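# Move the masking tape roll from desk to wall shelf

## Task

Pick up the roll of masking tape that sits on the desk and set it down on the wall shelf, where it must stay by itself once the robot lets go. Every other object must remain on the shelf, table or counter it started on. The robot must not topple or finish leaning; either outcome means failure.

## Robot and tools

Robot: a Hello Robot Stretch 4, about 1.6 m tall, with an omni-wheel base (rim within 0.23 m of the base origin), a lift on a mast, one arm that telescopes straight forward, a three-joint wrist and a two-finger gripper. There is only this one arm. Cameras: head_camera, head_left_camera, head_right_camera (fisheye) and wrist_camera.

Frames: the base frame sits on the floor under the base centre, x forward, y left, z up. hand_pose is reported in it (a point between the open fingertips; its printed value may be slightly off). With all wrist joints at zero the hand axes line up with the base axes. The odometry frame is where the base stood when the scene began; base_odometry counts wheel turns only, so slipping shows up as travel, and heading runs -3.142 to 3.142, left positive.

execute_actions: argument actions is a list holding exactly one action or nothing (empty just returns state and pictures). cameras optionally picks which images come back (null, omitted or ["all"] means all; [] means none). An action may contain:
- base: one command only, each a relative offset from where the base last reported itself. translate_m: straight drive in metres, forward positive, -2 to 2. strafe_m: sideways slide in metres, left positive, -2 to 2. rotate_rad: turn in place in radians, counter-clockwise (left) positive, -3.2 to 3.2.
- joints: a dict of absolute joint targets by name, not offsets. lift_m 0 to 1.2 m; arm_m 0 to 0.55 m extension; wrist_yaw_rad -1.134 to 4.276 (0 straight ahead, positive turns left, 3.14 tucked back, above 3.4 the arm may block); wrist_pitch_rad -1.117 to 4.259 (0 level, 1.57 pointing down); wrist_roll_rad -1.117 to 4.259 (0 fingers level, positive is clockwise viewed from behind); gripper_m -0.038 to 0.141 m fingertip gap (negative means fingers pressing each other). Targets outside a range are clipped and reported; other bad values or unknown keys reject the whole call with no motion.
- pace: "slow", "default", "fast" or "max". Base speed tops at 0.1/0.3/0.4/0.6 m/s and 1/2/3/4 rad/s respectively, and is reduced further when the lift is above 0.2 m.
- contact_limits: only arm_m, 0 (gentlest) to 0.75 (firmest), default 0.5; the arm halts when it pushes harder.
- end_of_arm: "enable_torque" on its own, to revive wrist or gripper motors that shut off.
Motions in one action start together and may finish at different times; one action runs at most 15 s. Joints or base omitted from an action may still be driving toward earlier targets. A good first move to unfold the wrist: lift_m 0.4 with wrist_yaw_rad 0.

wait: seconds from 0 to 10; nothing new is commanded; returns state and images. zoom_image: camera plus region [x0, y0, x1, y1] in pixels of that camera's most recent full image, origin top-left, at most 504 by 504. finished_scene: scene number; ends the scene irreversibly and reports success, so only call it once the tape rests on the shelf unaided and the robot is steady.

Result lines: base_status and joint_status tell how each motion ended: "done" (for the base, wheels turned the full amount even if slipping), "off_target" (stopped short and may still push), "contact_stop_at_<key>" (hit something; that part goes slack and a slack lift can sag), "limit_stop_at_<name>" (a built-in limit), "time_out", "torque_fault" (wrist or gripper motor went limp; send enable_torque). "limit_stop_at_tilt" means the lean exceeds 6 degrees and lift, arm and wheels are slack. "limit_stop_at_own_body" means a joint was about to strike the robot, likely when pitched up below -0.2 and rolled below -0.4 or above 4. on_its_own describes what this call did not command; "held at" there is a target, not a position. If any call reports a stop, further calls in the same reply are skipped. lidar_m: 12 ranges in metres, 30-degree sectors starting straight ahead and going counter-clockwise (4th left, 7th behind, 10th right); "-" is nothing seen or closer than 0.25 m; it sees from about 0.15 m up, so table tops register, but may miss glass and thin legs. wrist_depth_mm: 7x7 grid of median depths from top-left, 100 to 2000 mm, "-" unknown. turned_by_wheels versus turned_by_imu differing by over about 0.1 rad means a collision or slip, and the heading is off by roughly their difference. base_tilt in degrees, forward and right positive, with a fixed bias up to 1.5. motor_effort is percent of maximum, positive toward higher joint values, peak in brackets; for wheel_0..2 positive turns the base right. A held load moves wrist_pitch_rad effort away from 0.

Gripping: command gripper_m smaller than the object's width; squeezing harder draws it toward the wrist, opening pushes it out. Neither the gripper reading nor "done" proves a grasp; at commanded values of 0 or more, a firm hold shows as a clear gripper effort change. If fingertips snag on a surface below, raise the lift.

Avoid: driving or turning with over 1 kg held and arm_m above 0.2, especially at fast paces; steady pushes or pulls with a high gripper or high contact limit (tipping); pressing the gripper into things during base or arm moves (torque faults); knocking other items off their furniture; dropping, slamming or hard impacts. Loose objects may occasionally get nudged by something. Camera calibrations are given per camera (pinhole+radial for head_camera and wrist_camera, fisheye for the side head cameras), with small per-scene errors that grow for the arm-mounted wrist camera.

Each tool is called after "Emit:" as name(argument=value, ...) on one line, values as JSON.

## Session

Emit:
execute_actions(actions=[])

Scene clock: 0.00 s.
base_odometry: x=+0.000 y=+0.000 heading=+0.000 (m, m, rad; odometry frame)
turned_by_wheels: +0.000 (rad since the last result)
turned_by_imu: +0.000 (rad since the last result)
base_tilt: forward=-0.1 right=-0.2 (deg)
lidar_m: 2.71 2.58 1.98 1.48 1.60 1.69 1.95 1.07 1.14 1.56 2.08 2.17
base_status: not commanded
joint_positions: lift_m=+0.209 arm_m=+0.002 wrist_yaw_rad=+3.163 wrist_pitch_rad=-0.016 wrist_roll_rad=-0.010 gripper_m=+0.057
joint_status: not commanded
motor_effort: lift_m=+18 arm_m=-1 wrist_yaw_rad=+1 wrist_pitch_rad=-6 wrist_roll_rad=+0 gripper_m=-4 wheel_0=+0 wheel_1=+0 wheel_2=+0 (%)
hand_pose: x=-0.1178 y=+0.0811 z=+0.3916 quat_wxyz=(-0.011, +0.008, -0.005, +1.000) (m; base frame)
wrist_depth_mm: - 144 144 - - 1921 1576 / - 106 142 - - 1921 1618 / - 112 142 - - 1983 1499 / 145 132 158 - - 1863 1537 / 215 1756 - - - 1863 1576 / 222 1661 209 1661 212 1708 1499 / 223 1060 1008 158 991 1025 1098
pictures: head_camera, head_left_camera, head_right_camera, wrist_camera
Images, in order (width x height): head_camera 420x560, head_left_camera 420x672, head_right_camera 420x672, wrist_camera 616x392.

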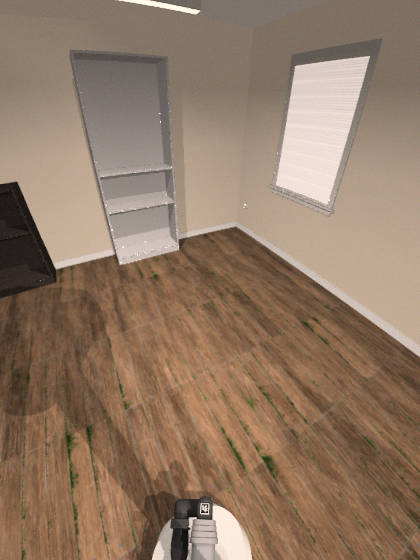

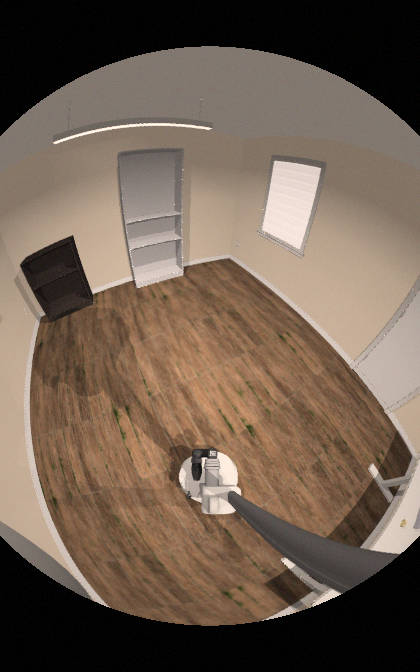

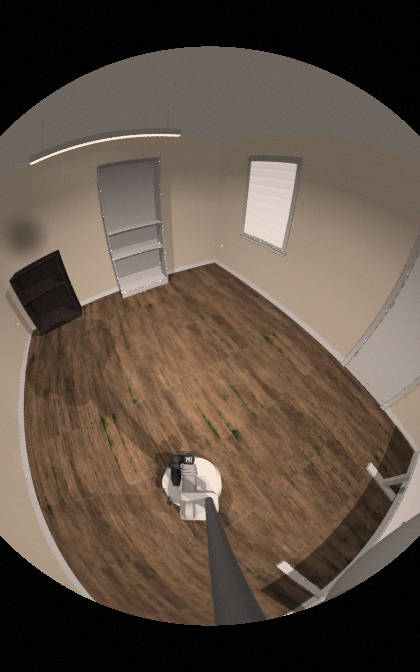

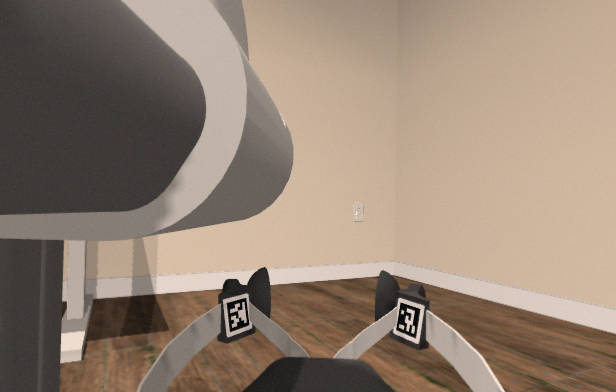

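Desk is behind-right.

Emit:
execute_actions(actions=[{"base":{"rotate_rad":-2.2},"joints":{"lift_m":0.9,"wrist_yaw_rad":0}}])

Scene clock: 4.73 s.
base_odometry: x=+0.000 y=+0.000 heading=-2.200 (m, m, rad; odometry frame)
turned_by_wheels: -2.200 (rad since the last result)
turned_by_imu: -2.165 (rad since the last result)
base_tilt: forward=+0.0 right=-0.2 (deg)
lidar_m: 1.05 1.38 2.08 2.12 2.71 2.61 2.62 1.51 1.62 1.64 1.97 1.04
base_status: done
joint_positions: lift_m=+0.900 arm_m=+0.002 wrist_yaw_rad=+0.000 wrist_pitch_rad=-0.016 wrist_roll_rad=-0.010 gripper_m=+0.057
joint_status: all done
motor_effort: lift_m=+21(22) arm_m=-1(1) wrist_yaw_rad=+0(7) wrist_pitch_rad=-7(7) wrist_roll_rad=+0(0) gripper_m=-3(3) wheel_0=+0(4) wheel_1=+0(7) wheel_2=+0(7) (%)
hand_pose: x=+0.4610 y=-0.0873 z=+1.0825 quat_wxyz=(+1.000, -0.005, -0.008, +0.000) (m; base frame)
wrist_depth_mm: 1983 - - 1863 1661 1499 1366 / 1983 - - 1808 1618 1464 1336 / - - - 1808 1618 1499 1336 / - - - 1808 1661 1499 1366 / - - - 1808 1661 1430 1336 / 1983 1464 209 1537 213 1430 1366 / - - 1098 158 931 931 1336
pictures: head_camera, head_left_camera, head_right_camera, wrist_camera
camera_calibration (this result's frames):
wrist_camera: T_world_to_cam=[[0.0566017, -0.997711, 0.0370112, -0.139728], [0.0517965, -0.0340862, -0.998076, 1.1135], [0.997052, 0.0584098, 0.0497485, -0.288272], [0, 0, 0, 1]] pos_world=[0.237656, -0.084615, 1.13087]
Images, in order (width x height): head_camera 420x560, head_left_camera 420x672, head_right_camera 420x672, wrist_camera 616x392.

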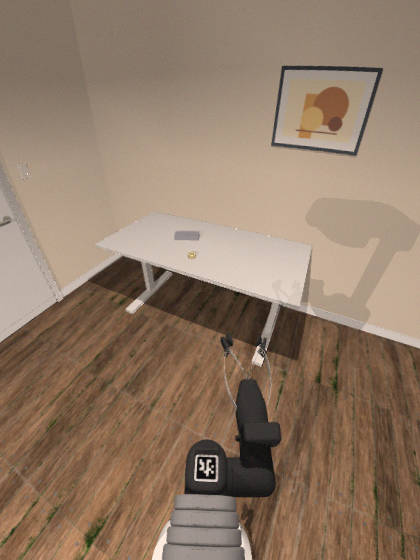

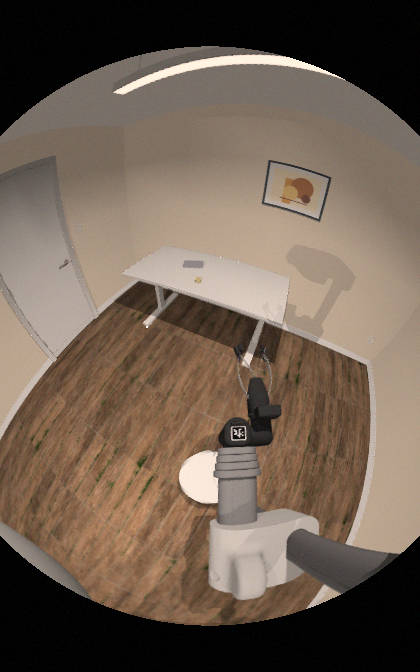

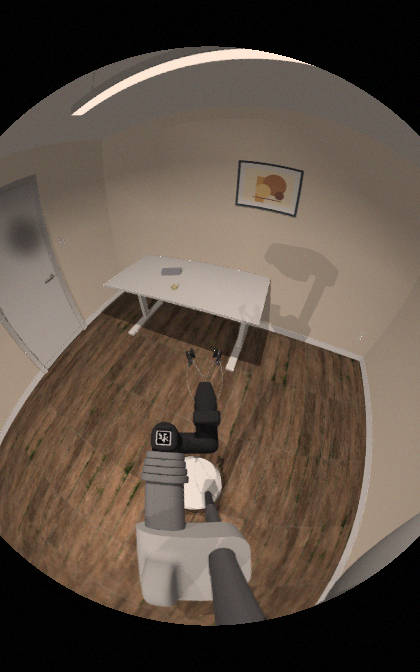

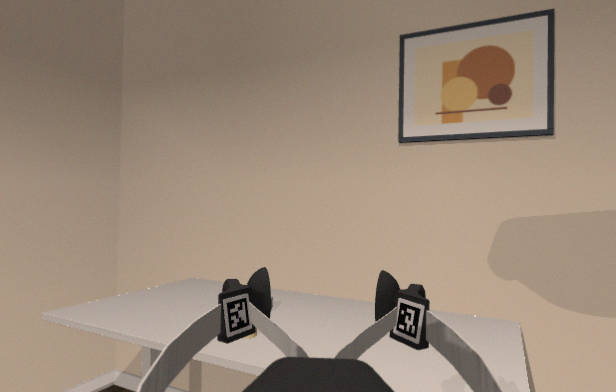

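Emit:
execute_actions(actions=[{"base":{"strafe_m":0.2},"joints":{"wrist_pitch_rad":0.7,"gripper_m":0.12}}], cameras=[])

Emit:
execute_actions(actions=[{"base":{"translate_m":0.55}}], cameras=["head_camera","wrist_camera"])

Scene clock: 9.40 s.
base_odometry: x=+0.162 y=-0.118 heading=-2.200 (m, m, rad; odometry frame)
turned_by_wheels: +0.000 (rad since the last result)
turned_by_imu: +0.000 (rad since the last result)
base_tilt: forward=+0.0 right=-0.1 (deg)
lidar_m: 1.12 1.44 1.89 1.97 2.47 2.49 2.60 1.70 1.67 1.84 2.07 1.14
base_status: done
joint_positions: lift_m=+0.900 arm_m=+0.002 wrist_yaw_rad=+0.000 wrist_pitch_rad=+0.702 wrist_roll_rad=-0.010 gripper_m=+0.120
joint_status: all done
motor_effort: lift_m=+21(21) arm_m=-1(1) wrist_yaw_rad=+1(0) wrist_pitch_rad=-3(4) wrist_roll_rad=+0(0) gripper_m=-1(4) wheel_0=+1(6) wheel_1=-3(9) wheel_2=+1(1) (%)
hand_pose: x=+0.3928 y=-0.0874 z=+0.8918 quat_wxyz=(+0.939, -0.005, +0.344, +0.002) (m; base frame)
wrist_depth_mm: 1756 1921 1255 1138 1138 1118 1098 / 1863 - - 1983 1756 917 820 / 1921 - 1983 - 1921 1756 1618 / 1808 1708 1661 1708 1661 1661 1618 / 1430 1464 1464 1397 1397 1430 1397 / 1255 1255 207 1229 1229 220 1229 / 1118 1078 1118 148 1078 1060 1098
pictures: none
No camera images: the call's "cameras" was empty. Leave "cameras" out to get every camera's image.

Scene clock: 12.73 s.
base_odometry: x=-0.162 y=-0.563 heading=-2.200 (m, m, rad; odometry frame)
turned_by_wheels: +0.000 (rad since the last result)
turned_by_imu: +0.000 (rad since the last result)
base_tilt: forward=+0.0 right=-0.2 (deg)
lidar_m: 0.65 0.84 1.67 1.72 2.23 2.99 3.31 2.05 2.03 2.06 0.70 0.61
base_status: done
joint_positions: lift_m=+0.900 arm_m=+0.002 wrist_yaw_rad=+0.000 wrist_pitch_rad=+0.702 wrist_roll_rad=-0.010 gripper_m=+0.120
joint_status: not commanded
motor_effort: lift_m=+20(21) arm_m=-1(1) wrist_yaw_rad=+1(1) wrist_pitch_rad=-4(4) wrist_roll_rad=+0(0) gripper_m=+2(1) wheel_0=+0(7) wheel_1=-1(3) wheel_2=+2(9) (%)
hand_pose: x=+0.3928 y=-0.0874 z=+0.8918 quat_wxyz=(+0.939, -0.005, +0.344, +0.002) (m; base frame)
wrist_depth_mm: 1576 1160 1138 1138 1098 1025 960 / 866 854 866 842 842 831 831 / 1708 741 683 676 668 661 668 / 1708 1756 1576 597 554 554 554 / 1464 1430 1464 1464 1397 496 473 / 1281 1255 206 1229 1229 220 946 / 1118 1098 1098 148 1078 1078 1042
pictures: head_camera, wrist_camera
camera_calibration (this result's frames):
wrist_camera: T_world_to_cam=[[0.0667952, -0.997725, -0.00915683, -0.0917182], [-0.617279, -0.0341115, -0.786005, 1.00033], [0.783904, 0.0581536, -0.618153, 0.468492], [0, 0, 0, 1]] pos_world=[0.256357, -0.0846311, 1.07503]
Images, in order (width x height): head_camera 420x560, wrist_camera 616x392.

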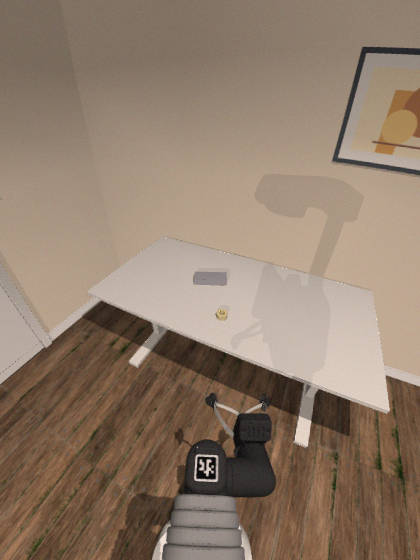

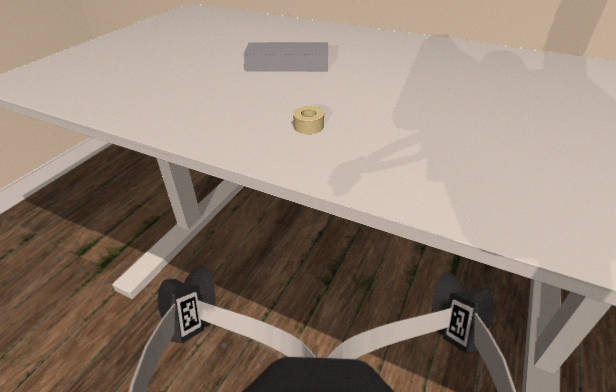

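Emit:
execute_actions(actions=[{"base":{"strafe_m":0.03},"joints":{"arm_m":0.36,"lift_m":0.85}}], cameras=["head_camera","wrist_camera"])

Scene clock: 17.90 s.
base_odometry: x=-0.138 y=-0.580 heading=-2.200 (m, m, rad; odometry frame)
turned_by_wheels: +0.000 (rad since the last result)
turned_by_imu: +0.000 (rad since the last result)
base_tilt: forward=-0.1 right=-0.2 (deg)
lidar_m: 0.70 0.84 1.65 1.68 2.21 3.00 3.37 2.07 2.06 2.10 0.70 0.62
base_status: done
joint_positions: lift_m=+0.850 arm_m=+0.359 wrist_yaw_rad=+0.000 wrist_pitch_rad=+0.702 wrist_roll_rad=-0.010 gripper_m=+0.120
joint_status: all done
motor_effort: lift_m=+15(17) arm_m=+6(7) wrist_yaw_rad=+1(2) wrist_pitch_rad=-4(4) wrist_roll_rad=-1(0) gripper_m=+0(2) wheel_0=+2(6) wheel_1=-2(7) wheel_2=+1(2) (%)
hand_pose: x=+0.7502 y=-0.0874 z=+0.8422 quat_wxyz=(+0.939, -0.005, +0.344, +0.002) (m; base frame)
wrist_depth_mm: 1366 1078 976 917 842 759 699 / 750 732 732 732 715 723 707 / 591 580 580 564 574 569 564 / 488 484 480 477 473 473 469 / 413 410 410 384 410 407 402 / 370 359 206 355 355 220 351 / 1042 325 320 148 307 307 312
pictures: head_camera, wrist_camera
camera_calibration (this result's frames):
wrist_camera: T_world_to_cam=[[0.0668974, -0.997718, -0.00916143, -0.11609], [-0.617328, -0.034175, -0.785964, 1.18196], [0.783857, 0.0582345, -0.618205, 0.157827], [0, 0, 0, 1]] pos_world=[0.613707, -0.0846225, 1.02548]
Images, in order (width x height): head_camera 420x560, wrist_camera 616x392.

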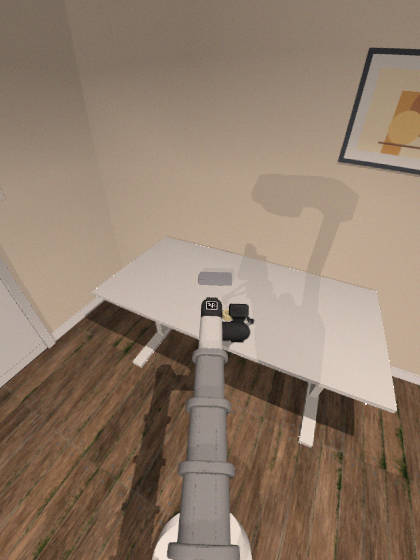

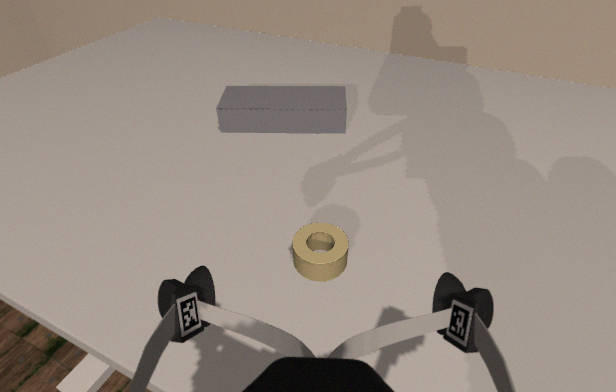

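Emit:
execute_actions(actions=[{"base":{"strafe_m":0.01},"joints":{"arm_m":0.48,"lift_m":0.77}}], cameras=["wrist_camera"])

Scene clock: 21.37 s.
base_odometry: x=-0.130 y=-0.586 heading=-2.200 (m, m, rad; odometry frame)
turned_by_wheels: +0.000 (rad since the last result)
turned_by_imu: +0.000 (rad since the last result)
base_tilt: forward=+0.0 right=-0.1 (deg)
lidar_m: 0.66 0.81 1.64 1.68 2.16 2.97 3.34 2.12 2.05 2.10 0.70 0.64
base_status: done
joint_positions: lift_m=+0.770 arm_m=+0.479 wrist_yaw_rad=+0.000 wrist_pitch_rad=+0.702 wrist_roll_rad=-0.010 gripper_m=+0.120
joint_status: all done
motor_effort: lift_m=+15(16) arm_m=+6(9) wrist_yaw_rad=+1(2) wrist_pitch_rad=-5(4) wrist_roll_rad=+0(0) gripper_m=-2(0) wheel_0=+0(5) wheel_1=+0(0) wheel_2=+0(1) (%)
hand_pose: x=+0.8701 y=-0.0874 z=+0.7622 quat_wxyz=(+0.939, -0.005, +0.344, +0.002) (m; base frame)
wrist_depth_mm: 741 732 723 723 699 654 621 / 544 539 439 442 535 525 525 / 433 433 427 427 424 421 418 / 357 357 357 353 351 351 349 / 306 304 301 301 301 301 298 / 266 264 206 245 238 220 260 / 236 231 236 148 228 228 232
pictures: wrist_camera
camera_calibration (this result's frames):
wrist_camera: T_world_to_cam=[[0.0669037, -0.997717, -0.00916925, -0.124848], [-0.617421, -0.0341797, -0.78589, 1.19314], [0.783783, 0.0582402, -0.618298, 0.0144292], [0, 0, 0, 1]] pos_world=[0.733714, -0.0846219, 0.945456]
Images, in order (width x height): wrist_camera 616x392.

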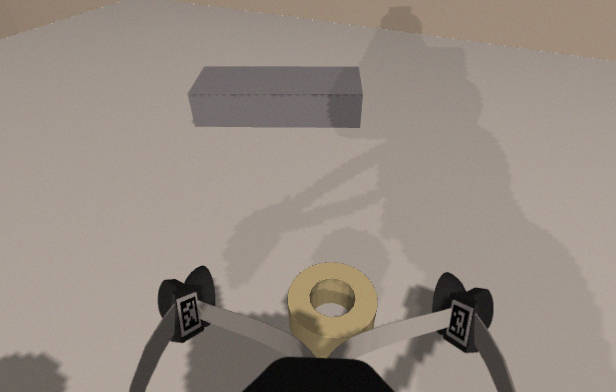

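Emit:
execute_actions(actions=[{"joints":{"arm_m":0.485,"lift_m":0.755}}], cameras=[])

Emit:
execute_actions(actions=[{"joints":{"gripper_m":0.02}}], cameras=["wrist_camera"])

Emit:
execute_actions(actions=[{"joints":{"lift_m":0.85}}], cameras=["wrist_camera"])

Scene clock: 24.13 s.
base_odometry: x=-0.130 y=-0.586 heading=-2.200 (m, m, rad; odometry frame)
turned_by_wheels: +0.000 (rad since the last result)
turned_by_imu: +0.000 (rad since the last result)
base_tilt: forward=+0.0 right=-0.2 (deg)
lidar_m: 0.66 0.84 1.62 1.67 2.14 3.01 3.35 2.10 2.08 2.14 0.69 0.65
base_status: not commanded
joint_positions: lift_m=+0.755 arm_m=+0.484 wrist_yaw_rad=+0.000 wrist_pitch_rad=+0.702 wrist_roll_rad=-0.010 gripper_m=+0.120
joint_status: all done
motor_effort: lift_m=+15(15) arm_m=+6(6) wrist_yaw_rad=+1(1) wrist_pitch_rad=-5(4) wrist_roll_rad=+0(0) gripper_m=-2(1) wheel_0=+0(0) wheel_1=+0(0) wheel_2=+0(0) (%)
hand_pose: x=+0.8751 y=-0.0874 z=+0.7472 quat_wxyz=(+0.939, -0.005, +0.344, +0.002) (m; base frame)
wrist_depth_mm: 699 691 676 676 668 640 603 / 508 504 427 421 496 492 492 / 407 404 399 397 397 397 392 / 336 334 332 329 329 329 325 / 286 285 283 282 282 279 279 / 249 248 206 224 220 220 243 / 221 216 220 147 213 213 216
pictures: none
No camera images: the call's "cameras" was empty. Leave "cameras" out to get every camera's image.

Scene clock: 26.00 s.
base_odometry: x=-0.130 y=-0.586 heading=-2.200 (m, m, rad; odometry frame)
turned_by_wheels: +0.000 (rad since the last result)
turned_by_imu: +0.000 (rad since the last result)
base_tilt: forward=+0.0 right=-0.1 (deg)
lidar_m: 0.66 0.85 1.64 1.66 2.14 2.97 3.34 2.06 2.06 2.11 0.70 0.61
base_status: not commanded
joint_positions: lift_m=+0.755 arm_m=+0.484 wrist_yaw_rad=+0.000 wrist_pitch_rad=+0.702 wrist_roll_rad=-0.010 gripper_m=+0.020
joint_status: all done
motor_effort: lift_m=+15(15) arm_m=+6(6) wrist_yaw_rad=+1(1) wrist_pitch_rad=-4(5) wrist_roll_rad=+0(0) gripper_m=-16(17) wheel_0=+0(0) wheel_1=+0(0) wheel_2=+0(0) (%)
hand_pose: x=+0.8751 y=-0.0874 z=+0.7472 quat_wxyz=(+0.939, -0.005, +0.344, +0.002) (m; base frame)
wrist_depth_mm: 707 699 676 668 668 640 609 / 517 508 430 421 492 500 484 / 404 399 402 399 394 392 392 / 334 334 334 330 329 325 325 / 285 285 283 282 281 279 278 / 249 248 193 210 205 245 243 / 221 216 215 201 213 171 216
pictures: wrist_camera
camera_calibration (this result's frames):
wrist_camera: T_world_to_cam=[[0.0668231, -0.997723, -0.00916999, -0.125266], [-0.617431, -0.0341298, -0.785884, 1.18445], [0.783782, 0.0581771, -0.618305, 0.00126161], [0, 0, 0, 1]] pos_world=[0.738699, -0.0846286, 0.930473]
Images, in order (width x height): wrist_camera 616x392.

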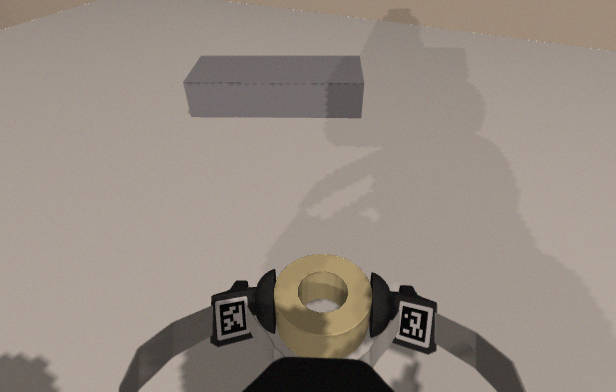

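Scene clock: 27.40 s.
base_odometry: x=-0.130 y=-0.586 heading=-2.200 (m, m, rad; odometry frame)
turned_by_wheels: +0.000 (rad since the last result)
turned_by_imu: +0.000 (rad since the last result)
base_tilt: forward=-0.1 right=-0.1 (deg)
lidar_m: 0.67 0.85 1.61 1.65 2.14 3.01 3.35 2.13 2.06 2.14 0.69 0.64
base_status: not commanded
joint_positions: lift_m=+0.850 arm_m=+0.484 wrist_yaw_rad=+0.000 wrist_pitch_rad=+0.702 wrist_roll_rad=-0.010 gripper_m=+0.020
joint_status: all done
motor_effort: lift_m=+21(22) arm_m=+6(6) wrist_yaw_rad=+1(1) wrist_pitch_rad=-5(5) wrist_roll_rad=+0(0) gripper_m=-19(18) wheel_0=+0(0) wheel_1=+0(0) wheel_2=+0(0) (%)
hand_pose: x=+0.8751 y=-0.0874 z=+0.8417 quat_wxyz=(+0.939, -0.005, +0.344, +0.002) (m; base frame)
wrist_depth_mm: 1205 991 904 820 732 668 615 / 741 741 723 723 715 691 654 / 585 580 521 496 569 569 564 / 484 477 480 473 477 469 466 / 413 410 410 410 407 404 402 / 357 355 194 209 206 355 351 / 319 310 309 201 303 171 312
pictures: wrist_camera
camera_calibration (this result's frames):
wrist_camera: T_world_to_cam=[[0.0668223, -0.997723, -0.00917912, -0.124389], [-0.61754, -0.0341302, -0.785799, 1.2587], [0.783696, 0.0581773, -0.618414, 0.059857], [0, 0, 0, 1]] pos_world=[0.738701, -0.0846286, 1.02496]
Images, in order (width x height): wrist_camera 616x392.

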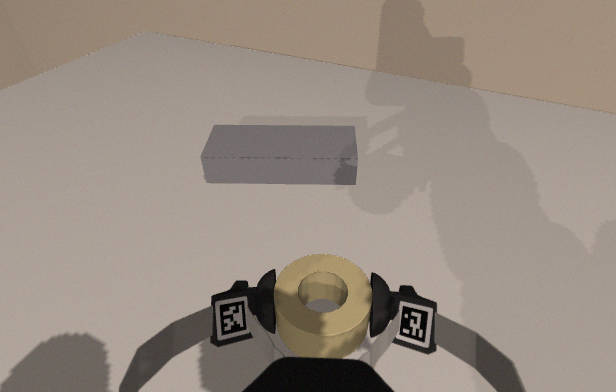

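Held. Look at the unseen wall.

Emit:
execute_actions(actions=[{"joints":{"arm_m":0.0}}], cameras=[])

Emit:
execute_actions(actions=[{"base":{"rotate_rad":-2.0}}], cameras=["head_camera","head_left_camera","head_right_camera"])

Scene clock: 31.70 s.
base_odometry: x=-0.130 y=-0.586 heading=-2.200 (m, m, rad; odometry frame)
turned_by_wheels: +0.000 (rad since the last result)
turned_by_imu: +0.000 (rad since the last result)
base_tilt: forward=+0.0 right=-0.1 (deg)
lidar_m: 0.66 0.84 1.62 1.66 2.16 3.00 3.35 2.09 2.06 2.12 0.70 0.65
base_status: not commanded
joint_positions: lift_m=+0.850 arm_m=+0.003 wrist_yaw_rad=+0.000 wrist_pitch_rad=+0.702 wrist_roll_rad=-0.010 gripper_m=+0.020
joint_status: all done
joint sent to its limit — the command would take arm_m past its lower limit, so that joint was sent only as far as its limit.
motor_effort: lift_m=+21(21) arm_m=-6(3) wrist_yaw_rad=+1(1) wrist_pitch_rad=-6(6) wrist_roll_rad=+0(0) gripper_m=-18(16) wheel_0=+0(0) wheel_1=+0(0) wheel_2=+0(0) (%)
hand_pose: x=+0.3936 y=-0.0874 z=+0.8416 quat_wxyz=(+0.939, -0.005, +0.344, +0.002) (m; base frame)
wrist_depth_mm: 1499 991 991 866 976 960 931 / 798 732 732 732 723 707 715 / 1618 1863 634 580 580 569 569 / 1576 1576 1576 1618 517 477 473 / 1430 1366 1336 1366 1397 1366 1255 / 1205 1205 193 210 205 1182 1118 / 1078 1042 1042 202 1025 171 1008
pictures: none
No camera images: the call's "cameras" was empty. Leave "cameras" out to get every camera's image.

Scene clock: 34.00 s.
base_odometry: x=-0.130 y=-0.586 heading=+2.083 (m, m, rad; odometry frame)
turned_by_wheels: -2.000 (rad since the last result)
turned_by_imu: -1.969 (rad since the last result)
base_tilt: forward=+0.0 right=-0.2 (deg)
lidar_m: 2.05 2.09 0.68 0.63 0.68 0.93 1.63 1.72 2.38 3.01 2.59 2.08
base_status: done
joint_positions: lift_m=+0.850 arm_m=+0.003 wrist_yaw_rad=+0.000 wrist_pitch_rad=+0.702 wrist_roll_rad=-0.010 gripper_m=+0.020
joint_status: not commanded
motor_effort: lift_m=+20(21) arm_m=-6(6) wrist_yaw_rad=+1(1) wrist_pitch_rad=-5(6) wrist_roll_rad=+0(0) gripper_m=-17(16) wheel_0=+1(3) wheel_1=+0(7) wheel_2=-1(6) (%)
hand_pose: x=+0.3936 y=-0.0874 z=+0.8417 quat_wxyz=(+0.939, -0.005, +0.344, +0.002) (m; base frame)
wrist_depth_mm: 1756 1808 1756 1756 1808 1708 1708 / 1983 1983 1921 1983 1863 1863 1863 / 1921 1983 1921 1983 1863 1921 1863 / 1576 1576 1576 1618 1537 1576 1576 / 1366 1366 1366 1366 1366 1336 1336 / 1205 1182 194 209 204 1205 1160 / 1060 1042 1025 202 1025 171 1025
pictures: head_camera, head_left_camera, head_right_camera
Images, in order (width x height): head_camera 420x560, head_left_camera 420x672, head_right_camera 420x672.

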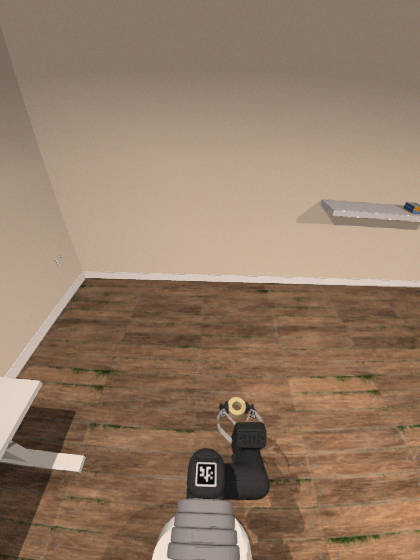

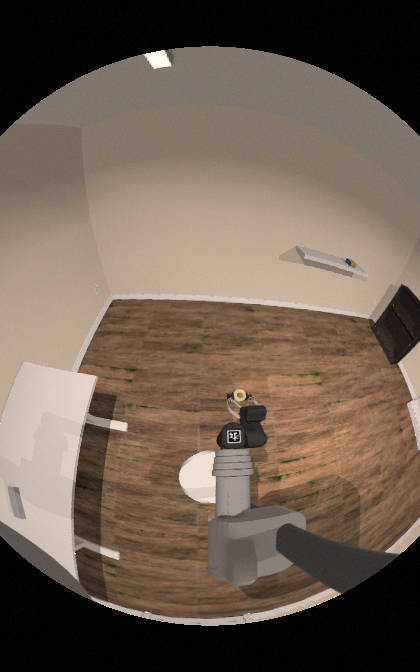

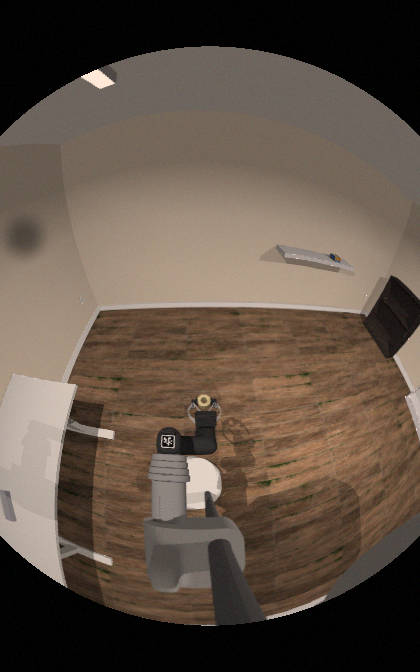

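Emit:
execute_actions(actions=[{"base":{"strafe_m":-1.15},"joints":{"lift_m":1.1},"pace":"fast"}], cameras=[])

Emit:
execute_actions(actions=[{"base":{"translate_m":1.1},"pace":"fast"}], cameras=["head_camera","wrist_camera"])

Scene clock: 40.87 s.
base_odometry: x=+0.873 y=-0.022 heading=+2.083 (m, m, rad; odometry frame)
turned_by_wheels: +0.000 (rad since the last result)
turned_by_imu: -0.002 (rad since the last result)
base_tilt: forward=-0.1 right=-0.1 (deg)
lidar_m: 1.81 2.14 2.70 1.78 1.85 1.73 1.66 1.75 1.91 1.84 2.08 1.91
base_status: done
joint_positions: lift_m=+1.100 arm_m=+0.002 wrist_yaw_rad=+0.000 wrist_pitch_rad=+0.702 wrist_roll_rad=-0.010 gripper_m=+0.020
joint_status: all done
motor_effort: lift_m=+20(22) arm_m=-6(6) wrist_yaw_rad=+1(1) wrist_pitch_rad=-6(6) wrist_roll_rad=+0(0) gripper_m=-17(16) wheel_0=-1(9) wheel_1=+1(9) wheel_2=+0(2) (%)
hand_pose: x=+0.3936 y=-0.0874 z=+1.0917 quat_wxyz=(+0.939, -0.005, +0.344, +0.002) (m; base frame)
wrist_depth_mm: 1808 1808 1808 1756 1756 1756 1708 / - 1983 1921 1983 1921 1863 1863 / - - - - - - - / - - 1983 1983 1921 1921 1983 / 1708 1756 1708 1661 1708 1661 1661 / 1464 1464 193 210 205 1464 1430 / 1336 1281 1281 201 1255 170 1308
pictures: none
No camera images: the call's "cameras" was empty. Leave "cameras" out to get every camera's image.

Scene clock: 45.77 s.
base_odometry: x=+0.334 y=+0.936 heading=+2.083 (m, m, rad; odometry frame)
turned_by_wheels: +0.000 (rad since the last result)
turned_by_imu: +0.000 (rad since the last result)
base_tilt: forward=-0.1 right=-0.2 (deg)
lidar_m: 0.70 1.02 1.38 2.44 1.92 2.61 2.76 2.86 2.02 1.81 1.05 0.75
base_status: done
joint_positions: lift_m=+1.100 arm_m=+0.002 wrist_yaw_rad=+0.000 wrist_pitch_rad=+0.702 wrist_roll_rad=-0.010 gripper_m=+0.020
joint_status: not commanded
motor_effort: lift_m=+20(20) arm_m=-6(6) wrist_yaw_rad=+1(1) wrist_pitch_rad=-5(6) wrist_roll_rad=+0(0) gripper_m=-18(17) wheel_0=-1(3) wheel_1=-1(6) wheel_2=+1(8) (%)
hand_pose: x=+0.3936 y=-0.0874 z=+1.0917 quat_wxyz=(+0.939, -0.005, +0.344, +0.002) (m; base frame)
wrist_depth_mm: 741 723 723 707 707 707 699 / 809 809 759 750 741 732 732 / 891 878 603 603 597 591 597 / 1008 991 991 960 960 960 946 / 1160 1138 1118 1042 1098 1078 1060 / 1366 1336 194 209 205 1229 1229 / 1336 1308 1281 201 1255 171 1308
pictures: head_camera, wrist_camera
camera_calibration (this result's frames):
wrist_camera: T_world_to_cam=[[0.0668595, -0.99772, -0.00919039, -0.0899153], [-0.617698, -0.0341562, -0.785673, 1.15774], [0.783568, 0.0582066, -0.618573, 0.592013], [0, 0, 0, 1]] pos_world=[0.257265, -0.0846253, 1.27499]
Images, in order (width x height): head_camera 420x560, wrist_camera 616x392.

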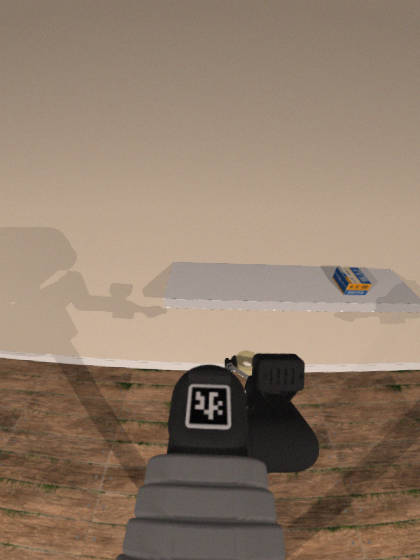

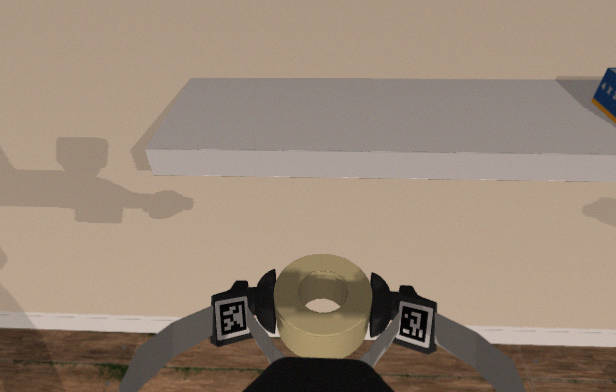

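Emit:
execute_actions(actions=[{"joints":{"arm_m":0.45,"lift_m":1.05}}], cameras=["wrist_camera"])

Scene clock: 49.83 s.
base_odometry: x=+0.334 y=+0.936 heading=+2.083 (m, m, rad; odometry frame)
turned_by_wheels: +0.000 (rad since the last result)
turned_by_imu: +0.000 (rad since the last result)
base_tilt: forward=+0.0 right=-0.2 (deg)
lidar_m: 0.69 1.01 1.39 2.44 1.92 2.63 2.76 2.89 2.02 1.81 1.07 0.76
base_status: not commanded
joint_positions: lift_m=+1.050 arm_m=+0.449 wrist_yaw_rad=+0.000 wrist_pitch_rad=+0.702 wrist_roll_rad=-0.010 gripper_m=+0.020
joint_status: all done
motor_effort: lift_m=+15(18) arm_m=+6(7) wrist_yaw_rad=+1(1) wrist_pitch_rad=-6(6) wrist_roll_rad=+0(0) gripper_m=-17(20) wheel_0=-1(1) wheel_1=-1(1) wheel_2=+1(1) (%)
hand_pose: x=+0.8401 y=-0.0874 z=+1.0422 quat_wxyz=(+0.939, -0.005, +0.344, +0.002) (m; base frame)
wrist_depth_mm: 291 289 287 285 281 279 276 / 322 320 315 314 310 306 301 / 359 353 349 345 340 338 334 / 402 397 394 389 382 377 375 / 373 359 359 359 359 353 353 / 315 314 193 210 206 309 307 / 281 272 273 201 267 171 274
pictures: wrist_camera
camera_calibration (this result's frames):
wrist_camera: T_world_to_cam=[[0.0669074, -0.997717, -0.00918035, -0.120261], [-0.617578, -0.034185, -0.785766, 1.39461], [0.783659, 0.0582432, -0.618455, 0.211348], [0, 0, 0, 1]] pos_world=[0.703703, -0.0846214, 1.22544]
Images, in order (width x height): wrist_camera 616x392.

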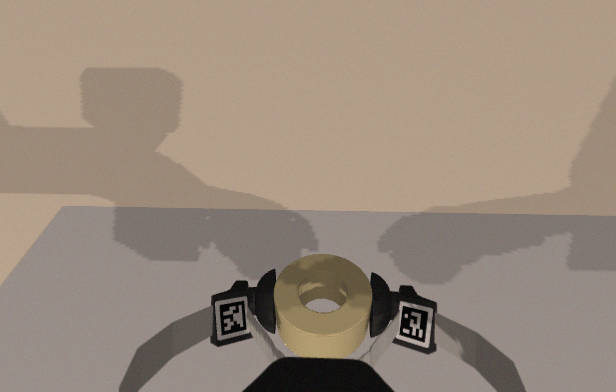

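Emit:
execute_actions(actions=[{"joints":{"lift_m":0.996}}], cameras=[])

Emit:
execute_actions(actions=[{"joints":{"gripper_m":0.12}}], cameras=[])

Emit:
execute_actions(actions=[{"joints":{"lift_m":1.08,"arm_m":0.3}}], cameras=["wrist_camera"])

Scene clock: 52.57 s.
base_odometry: x=+0.334 y=+0.936 heading=+2.083 (m, m, rad; odometry frame)
turned_by_wheels: +0.000 (rad since the last result)
turned_by_imu: +0.000 (rad since the last result)
base_tilt: forward=-0.1 right=-0.2 (deg)
lidar_m: 0.71 1.02 1.36 2.46 1.90 2.61 2.76 2.85 2.04 1.81 1.04 0.74
base_status: not commanded
joint_positions: lift_m=+0.996 arm_m=+0.449 wrist_yaw_rad=+0.000 wrist_pitch_rad=+0.702 wrist_roll_rad=-0.010 gripper_m=+0.020
joint_status: all done
motor_effort: lift_m=+15(13) arm_m=+6(6) wrist_yaw_rad=+1(1) wrist_pitch_rad=-5(5) wrist_roll_rad=+0(0) gripper_m=-15(18) wheel_0=-1(1) wheel_1=-1(1) wheel_2=+1(1) (%)
hand_pose: x=+0.8401 y=-0.0874 z=+0.9882 quat_wxyz=(+0.939, -0.005, +0.344, +0.002) (m; base frame)
wrist_depth_mm: 293 289 286 285 282 278 276 / 322 317 314 310 309 306 304 / 359 353 347 343 343 340 336 / 342 340 336 336 332 332 330 / 290 289 287 287 285 285 283 / 253 252 194 209 204 247 247 / 224 218 218 201 214 171 220
pictures: none
No camera images: the call's "cameras" was empty. Leave "cameras" out to get every camera's image.

Scene clock: 54.43 s.
base_odometry: x=+0.334 y=+0.936 heading=+2.083 (m, m, rad; odometry frame)
turned_by_wheels: +0.000 (rad since the last result)
turned_by_imu: +0.000 (rad since the last result)
base_tilt: forward=+0.0 right=-0.2 (deg)
lidar_m: 0.71 1.02 1.37 2.46 1.93 2.63 2.79 2.89 2.04 1.82 1.06 0.75
base_status: not commanded
joint_positions: lift_m=+0.996 arm_m=+0.449 wrist_yaw_rad=+0.000 wrist_pitch_rad=+0.702 wrist_roll_rad=-0.010 gripper_m=+0.120
joint_status: all done
motor_effort: lift_m=+15(15) arm_m=+6(6) wrist_yaw_rad=+0(0) wrist_pitch_rad=-5(5) wrist_roll_rad=-1(0) gripper_m=+0(21) wheel_0=-1(1) wheel_1=-1(1) wheel_2=+1(1) (%)
hand_pose: x=+0.8401 y=-0.0874 z=+0.9882 quat_wxyz=(+0.939, -0.005, +0.344, +0.002) (m; base frame)
wrist_depth_mm: 293 289 286 283 282 279 276 / 320 319 315 312 309 304 303 / 357 355 351 345 342 340 336 / 340 338 338 336 332 332 329 / 290 289 287 287 285 283 283 / 253 252 206 224 244 220 248 / 223 219 223 148 216 216 220
pictures: none
No camera images: the call's "cameras" was empty. Leave "cameras" out to get every camera's image.

Scene clock: 55.93 s.
base_odometry: x=+0.334 y=+0.936 heading=+2.083 (m, m, rad; odometry frame)
turned_by_wheels: +0.000 (rad since the last result)
turned_by_imu: +0.000 (rad since the last result)
base_tilt: forward=+0.0 right=-0.1 (deg)
lidar_m: 0.70 1.02 1.40 2.43 1.92 2.60 2.78 2.88 2.01 1.83 1.05 0.76
base_status: not commanded
joint_positions: lift_m=+1.080 arm_m=+0.301 wrist_yaw_rad=+0.000 wrist_pitch_rad=+0.702 wrist_roll_rad=-0.010 gripper_m=+0.120
joint_status: all done
motor_effort: lift_m=+20(24) arm_m=-6(6) wrist_yaw_rad=+2(0) wrist_pitch_rad=-5(5) wrist_roll_rad=+0(0) gripper_m=+1(3) wheel_0=-1(1) wheel_1=-1(1) wheel_2=+1(1) (%)
hand_pose: x=+0.6922 y=-0.0874 z=+1.0717 quat_wxyz=(+0.939, -0.005, +0.344, +0.002) (m; base frame)
wrist_depth_mm: 436 433 430 427 421 418 418 / 480 480 477 469 469 459 455 / 539 525 521 517 517 508 500 / 603 473 462 466 462 459 455 / 661 399 402 384 394 394 394 / 359 351 206 347 343 220 343 / 991 931 931 148 364 357 878
pictures: wrist_camera
camera_calibration (this result's frames):
wrist_camera: T_world_to_cam=[[0.0666731, -0.997733, -0.00917673, -0.109993], [-0.617543, -0.0340396, -0.7858, 1.32653], [0.783706, 0.0580587, -0.618412, 0.345383], [0, 0, 0, 1]] pos_world=[0.555845, -0.0846412, 1.25497]
Images, in order (width x height): wrist_camera 616x392.

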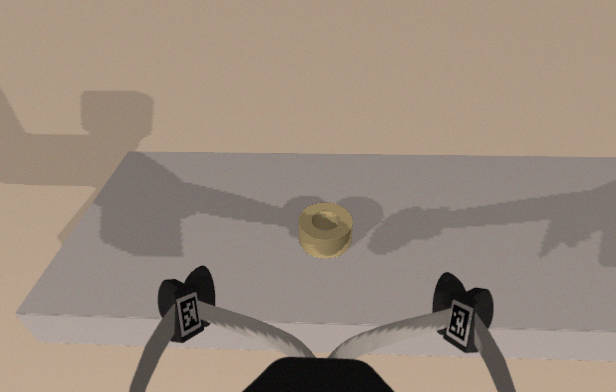

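Emit:
finished_scene(scene=1)

The scene is finished: the task was done.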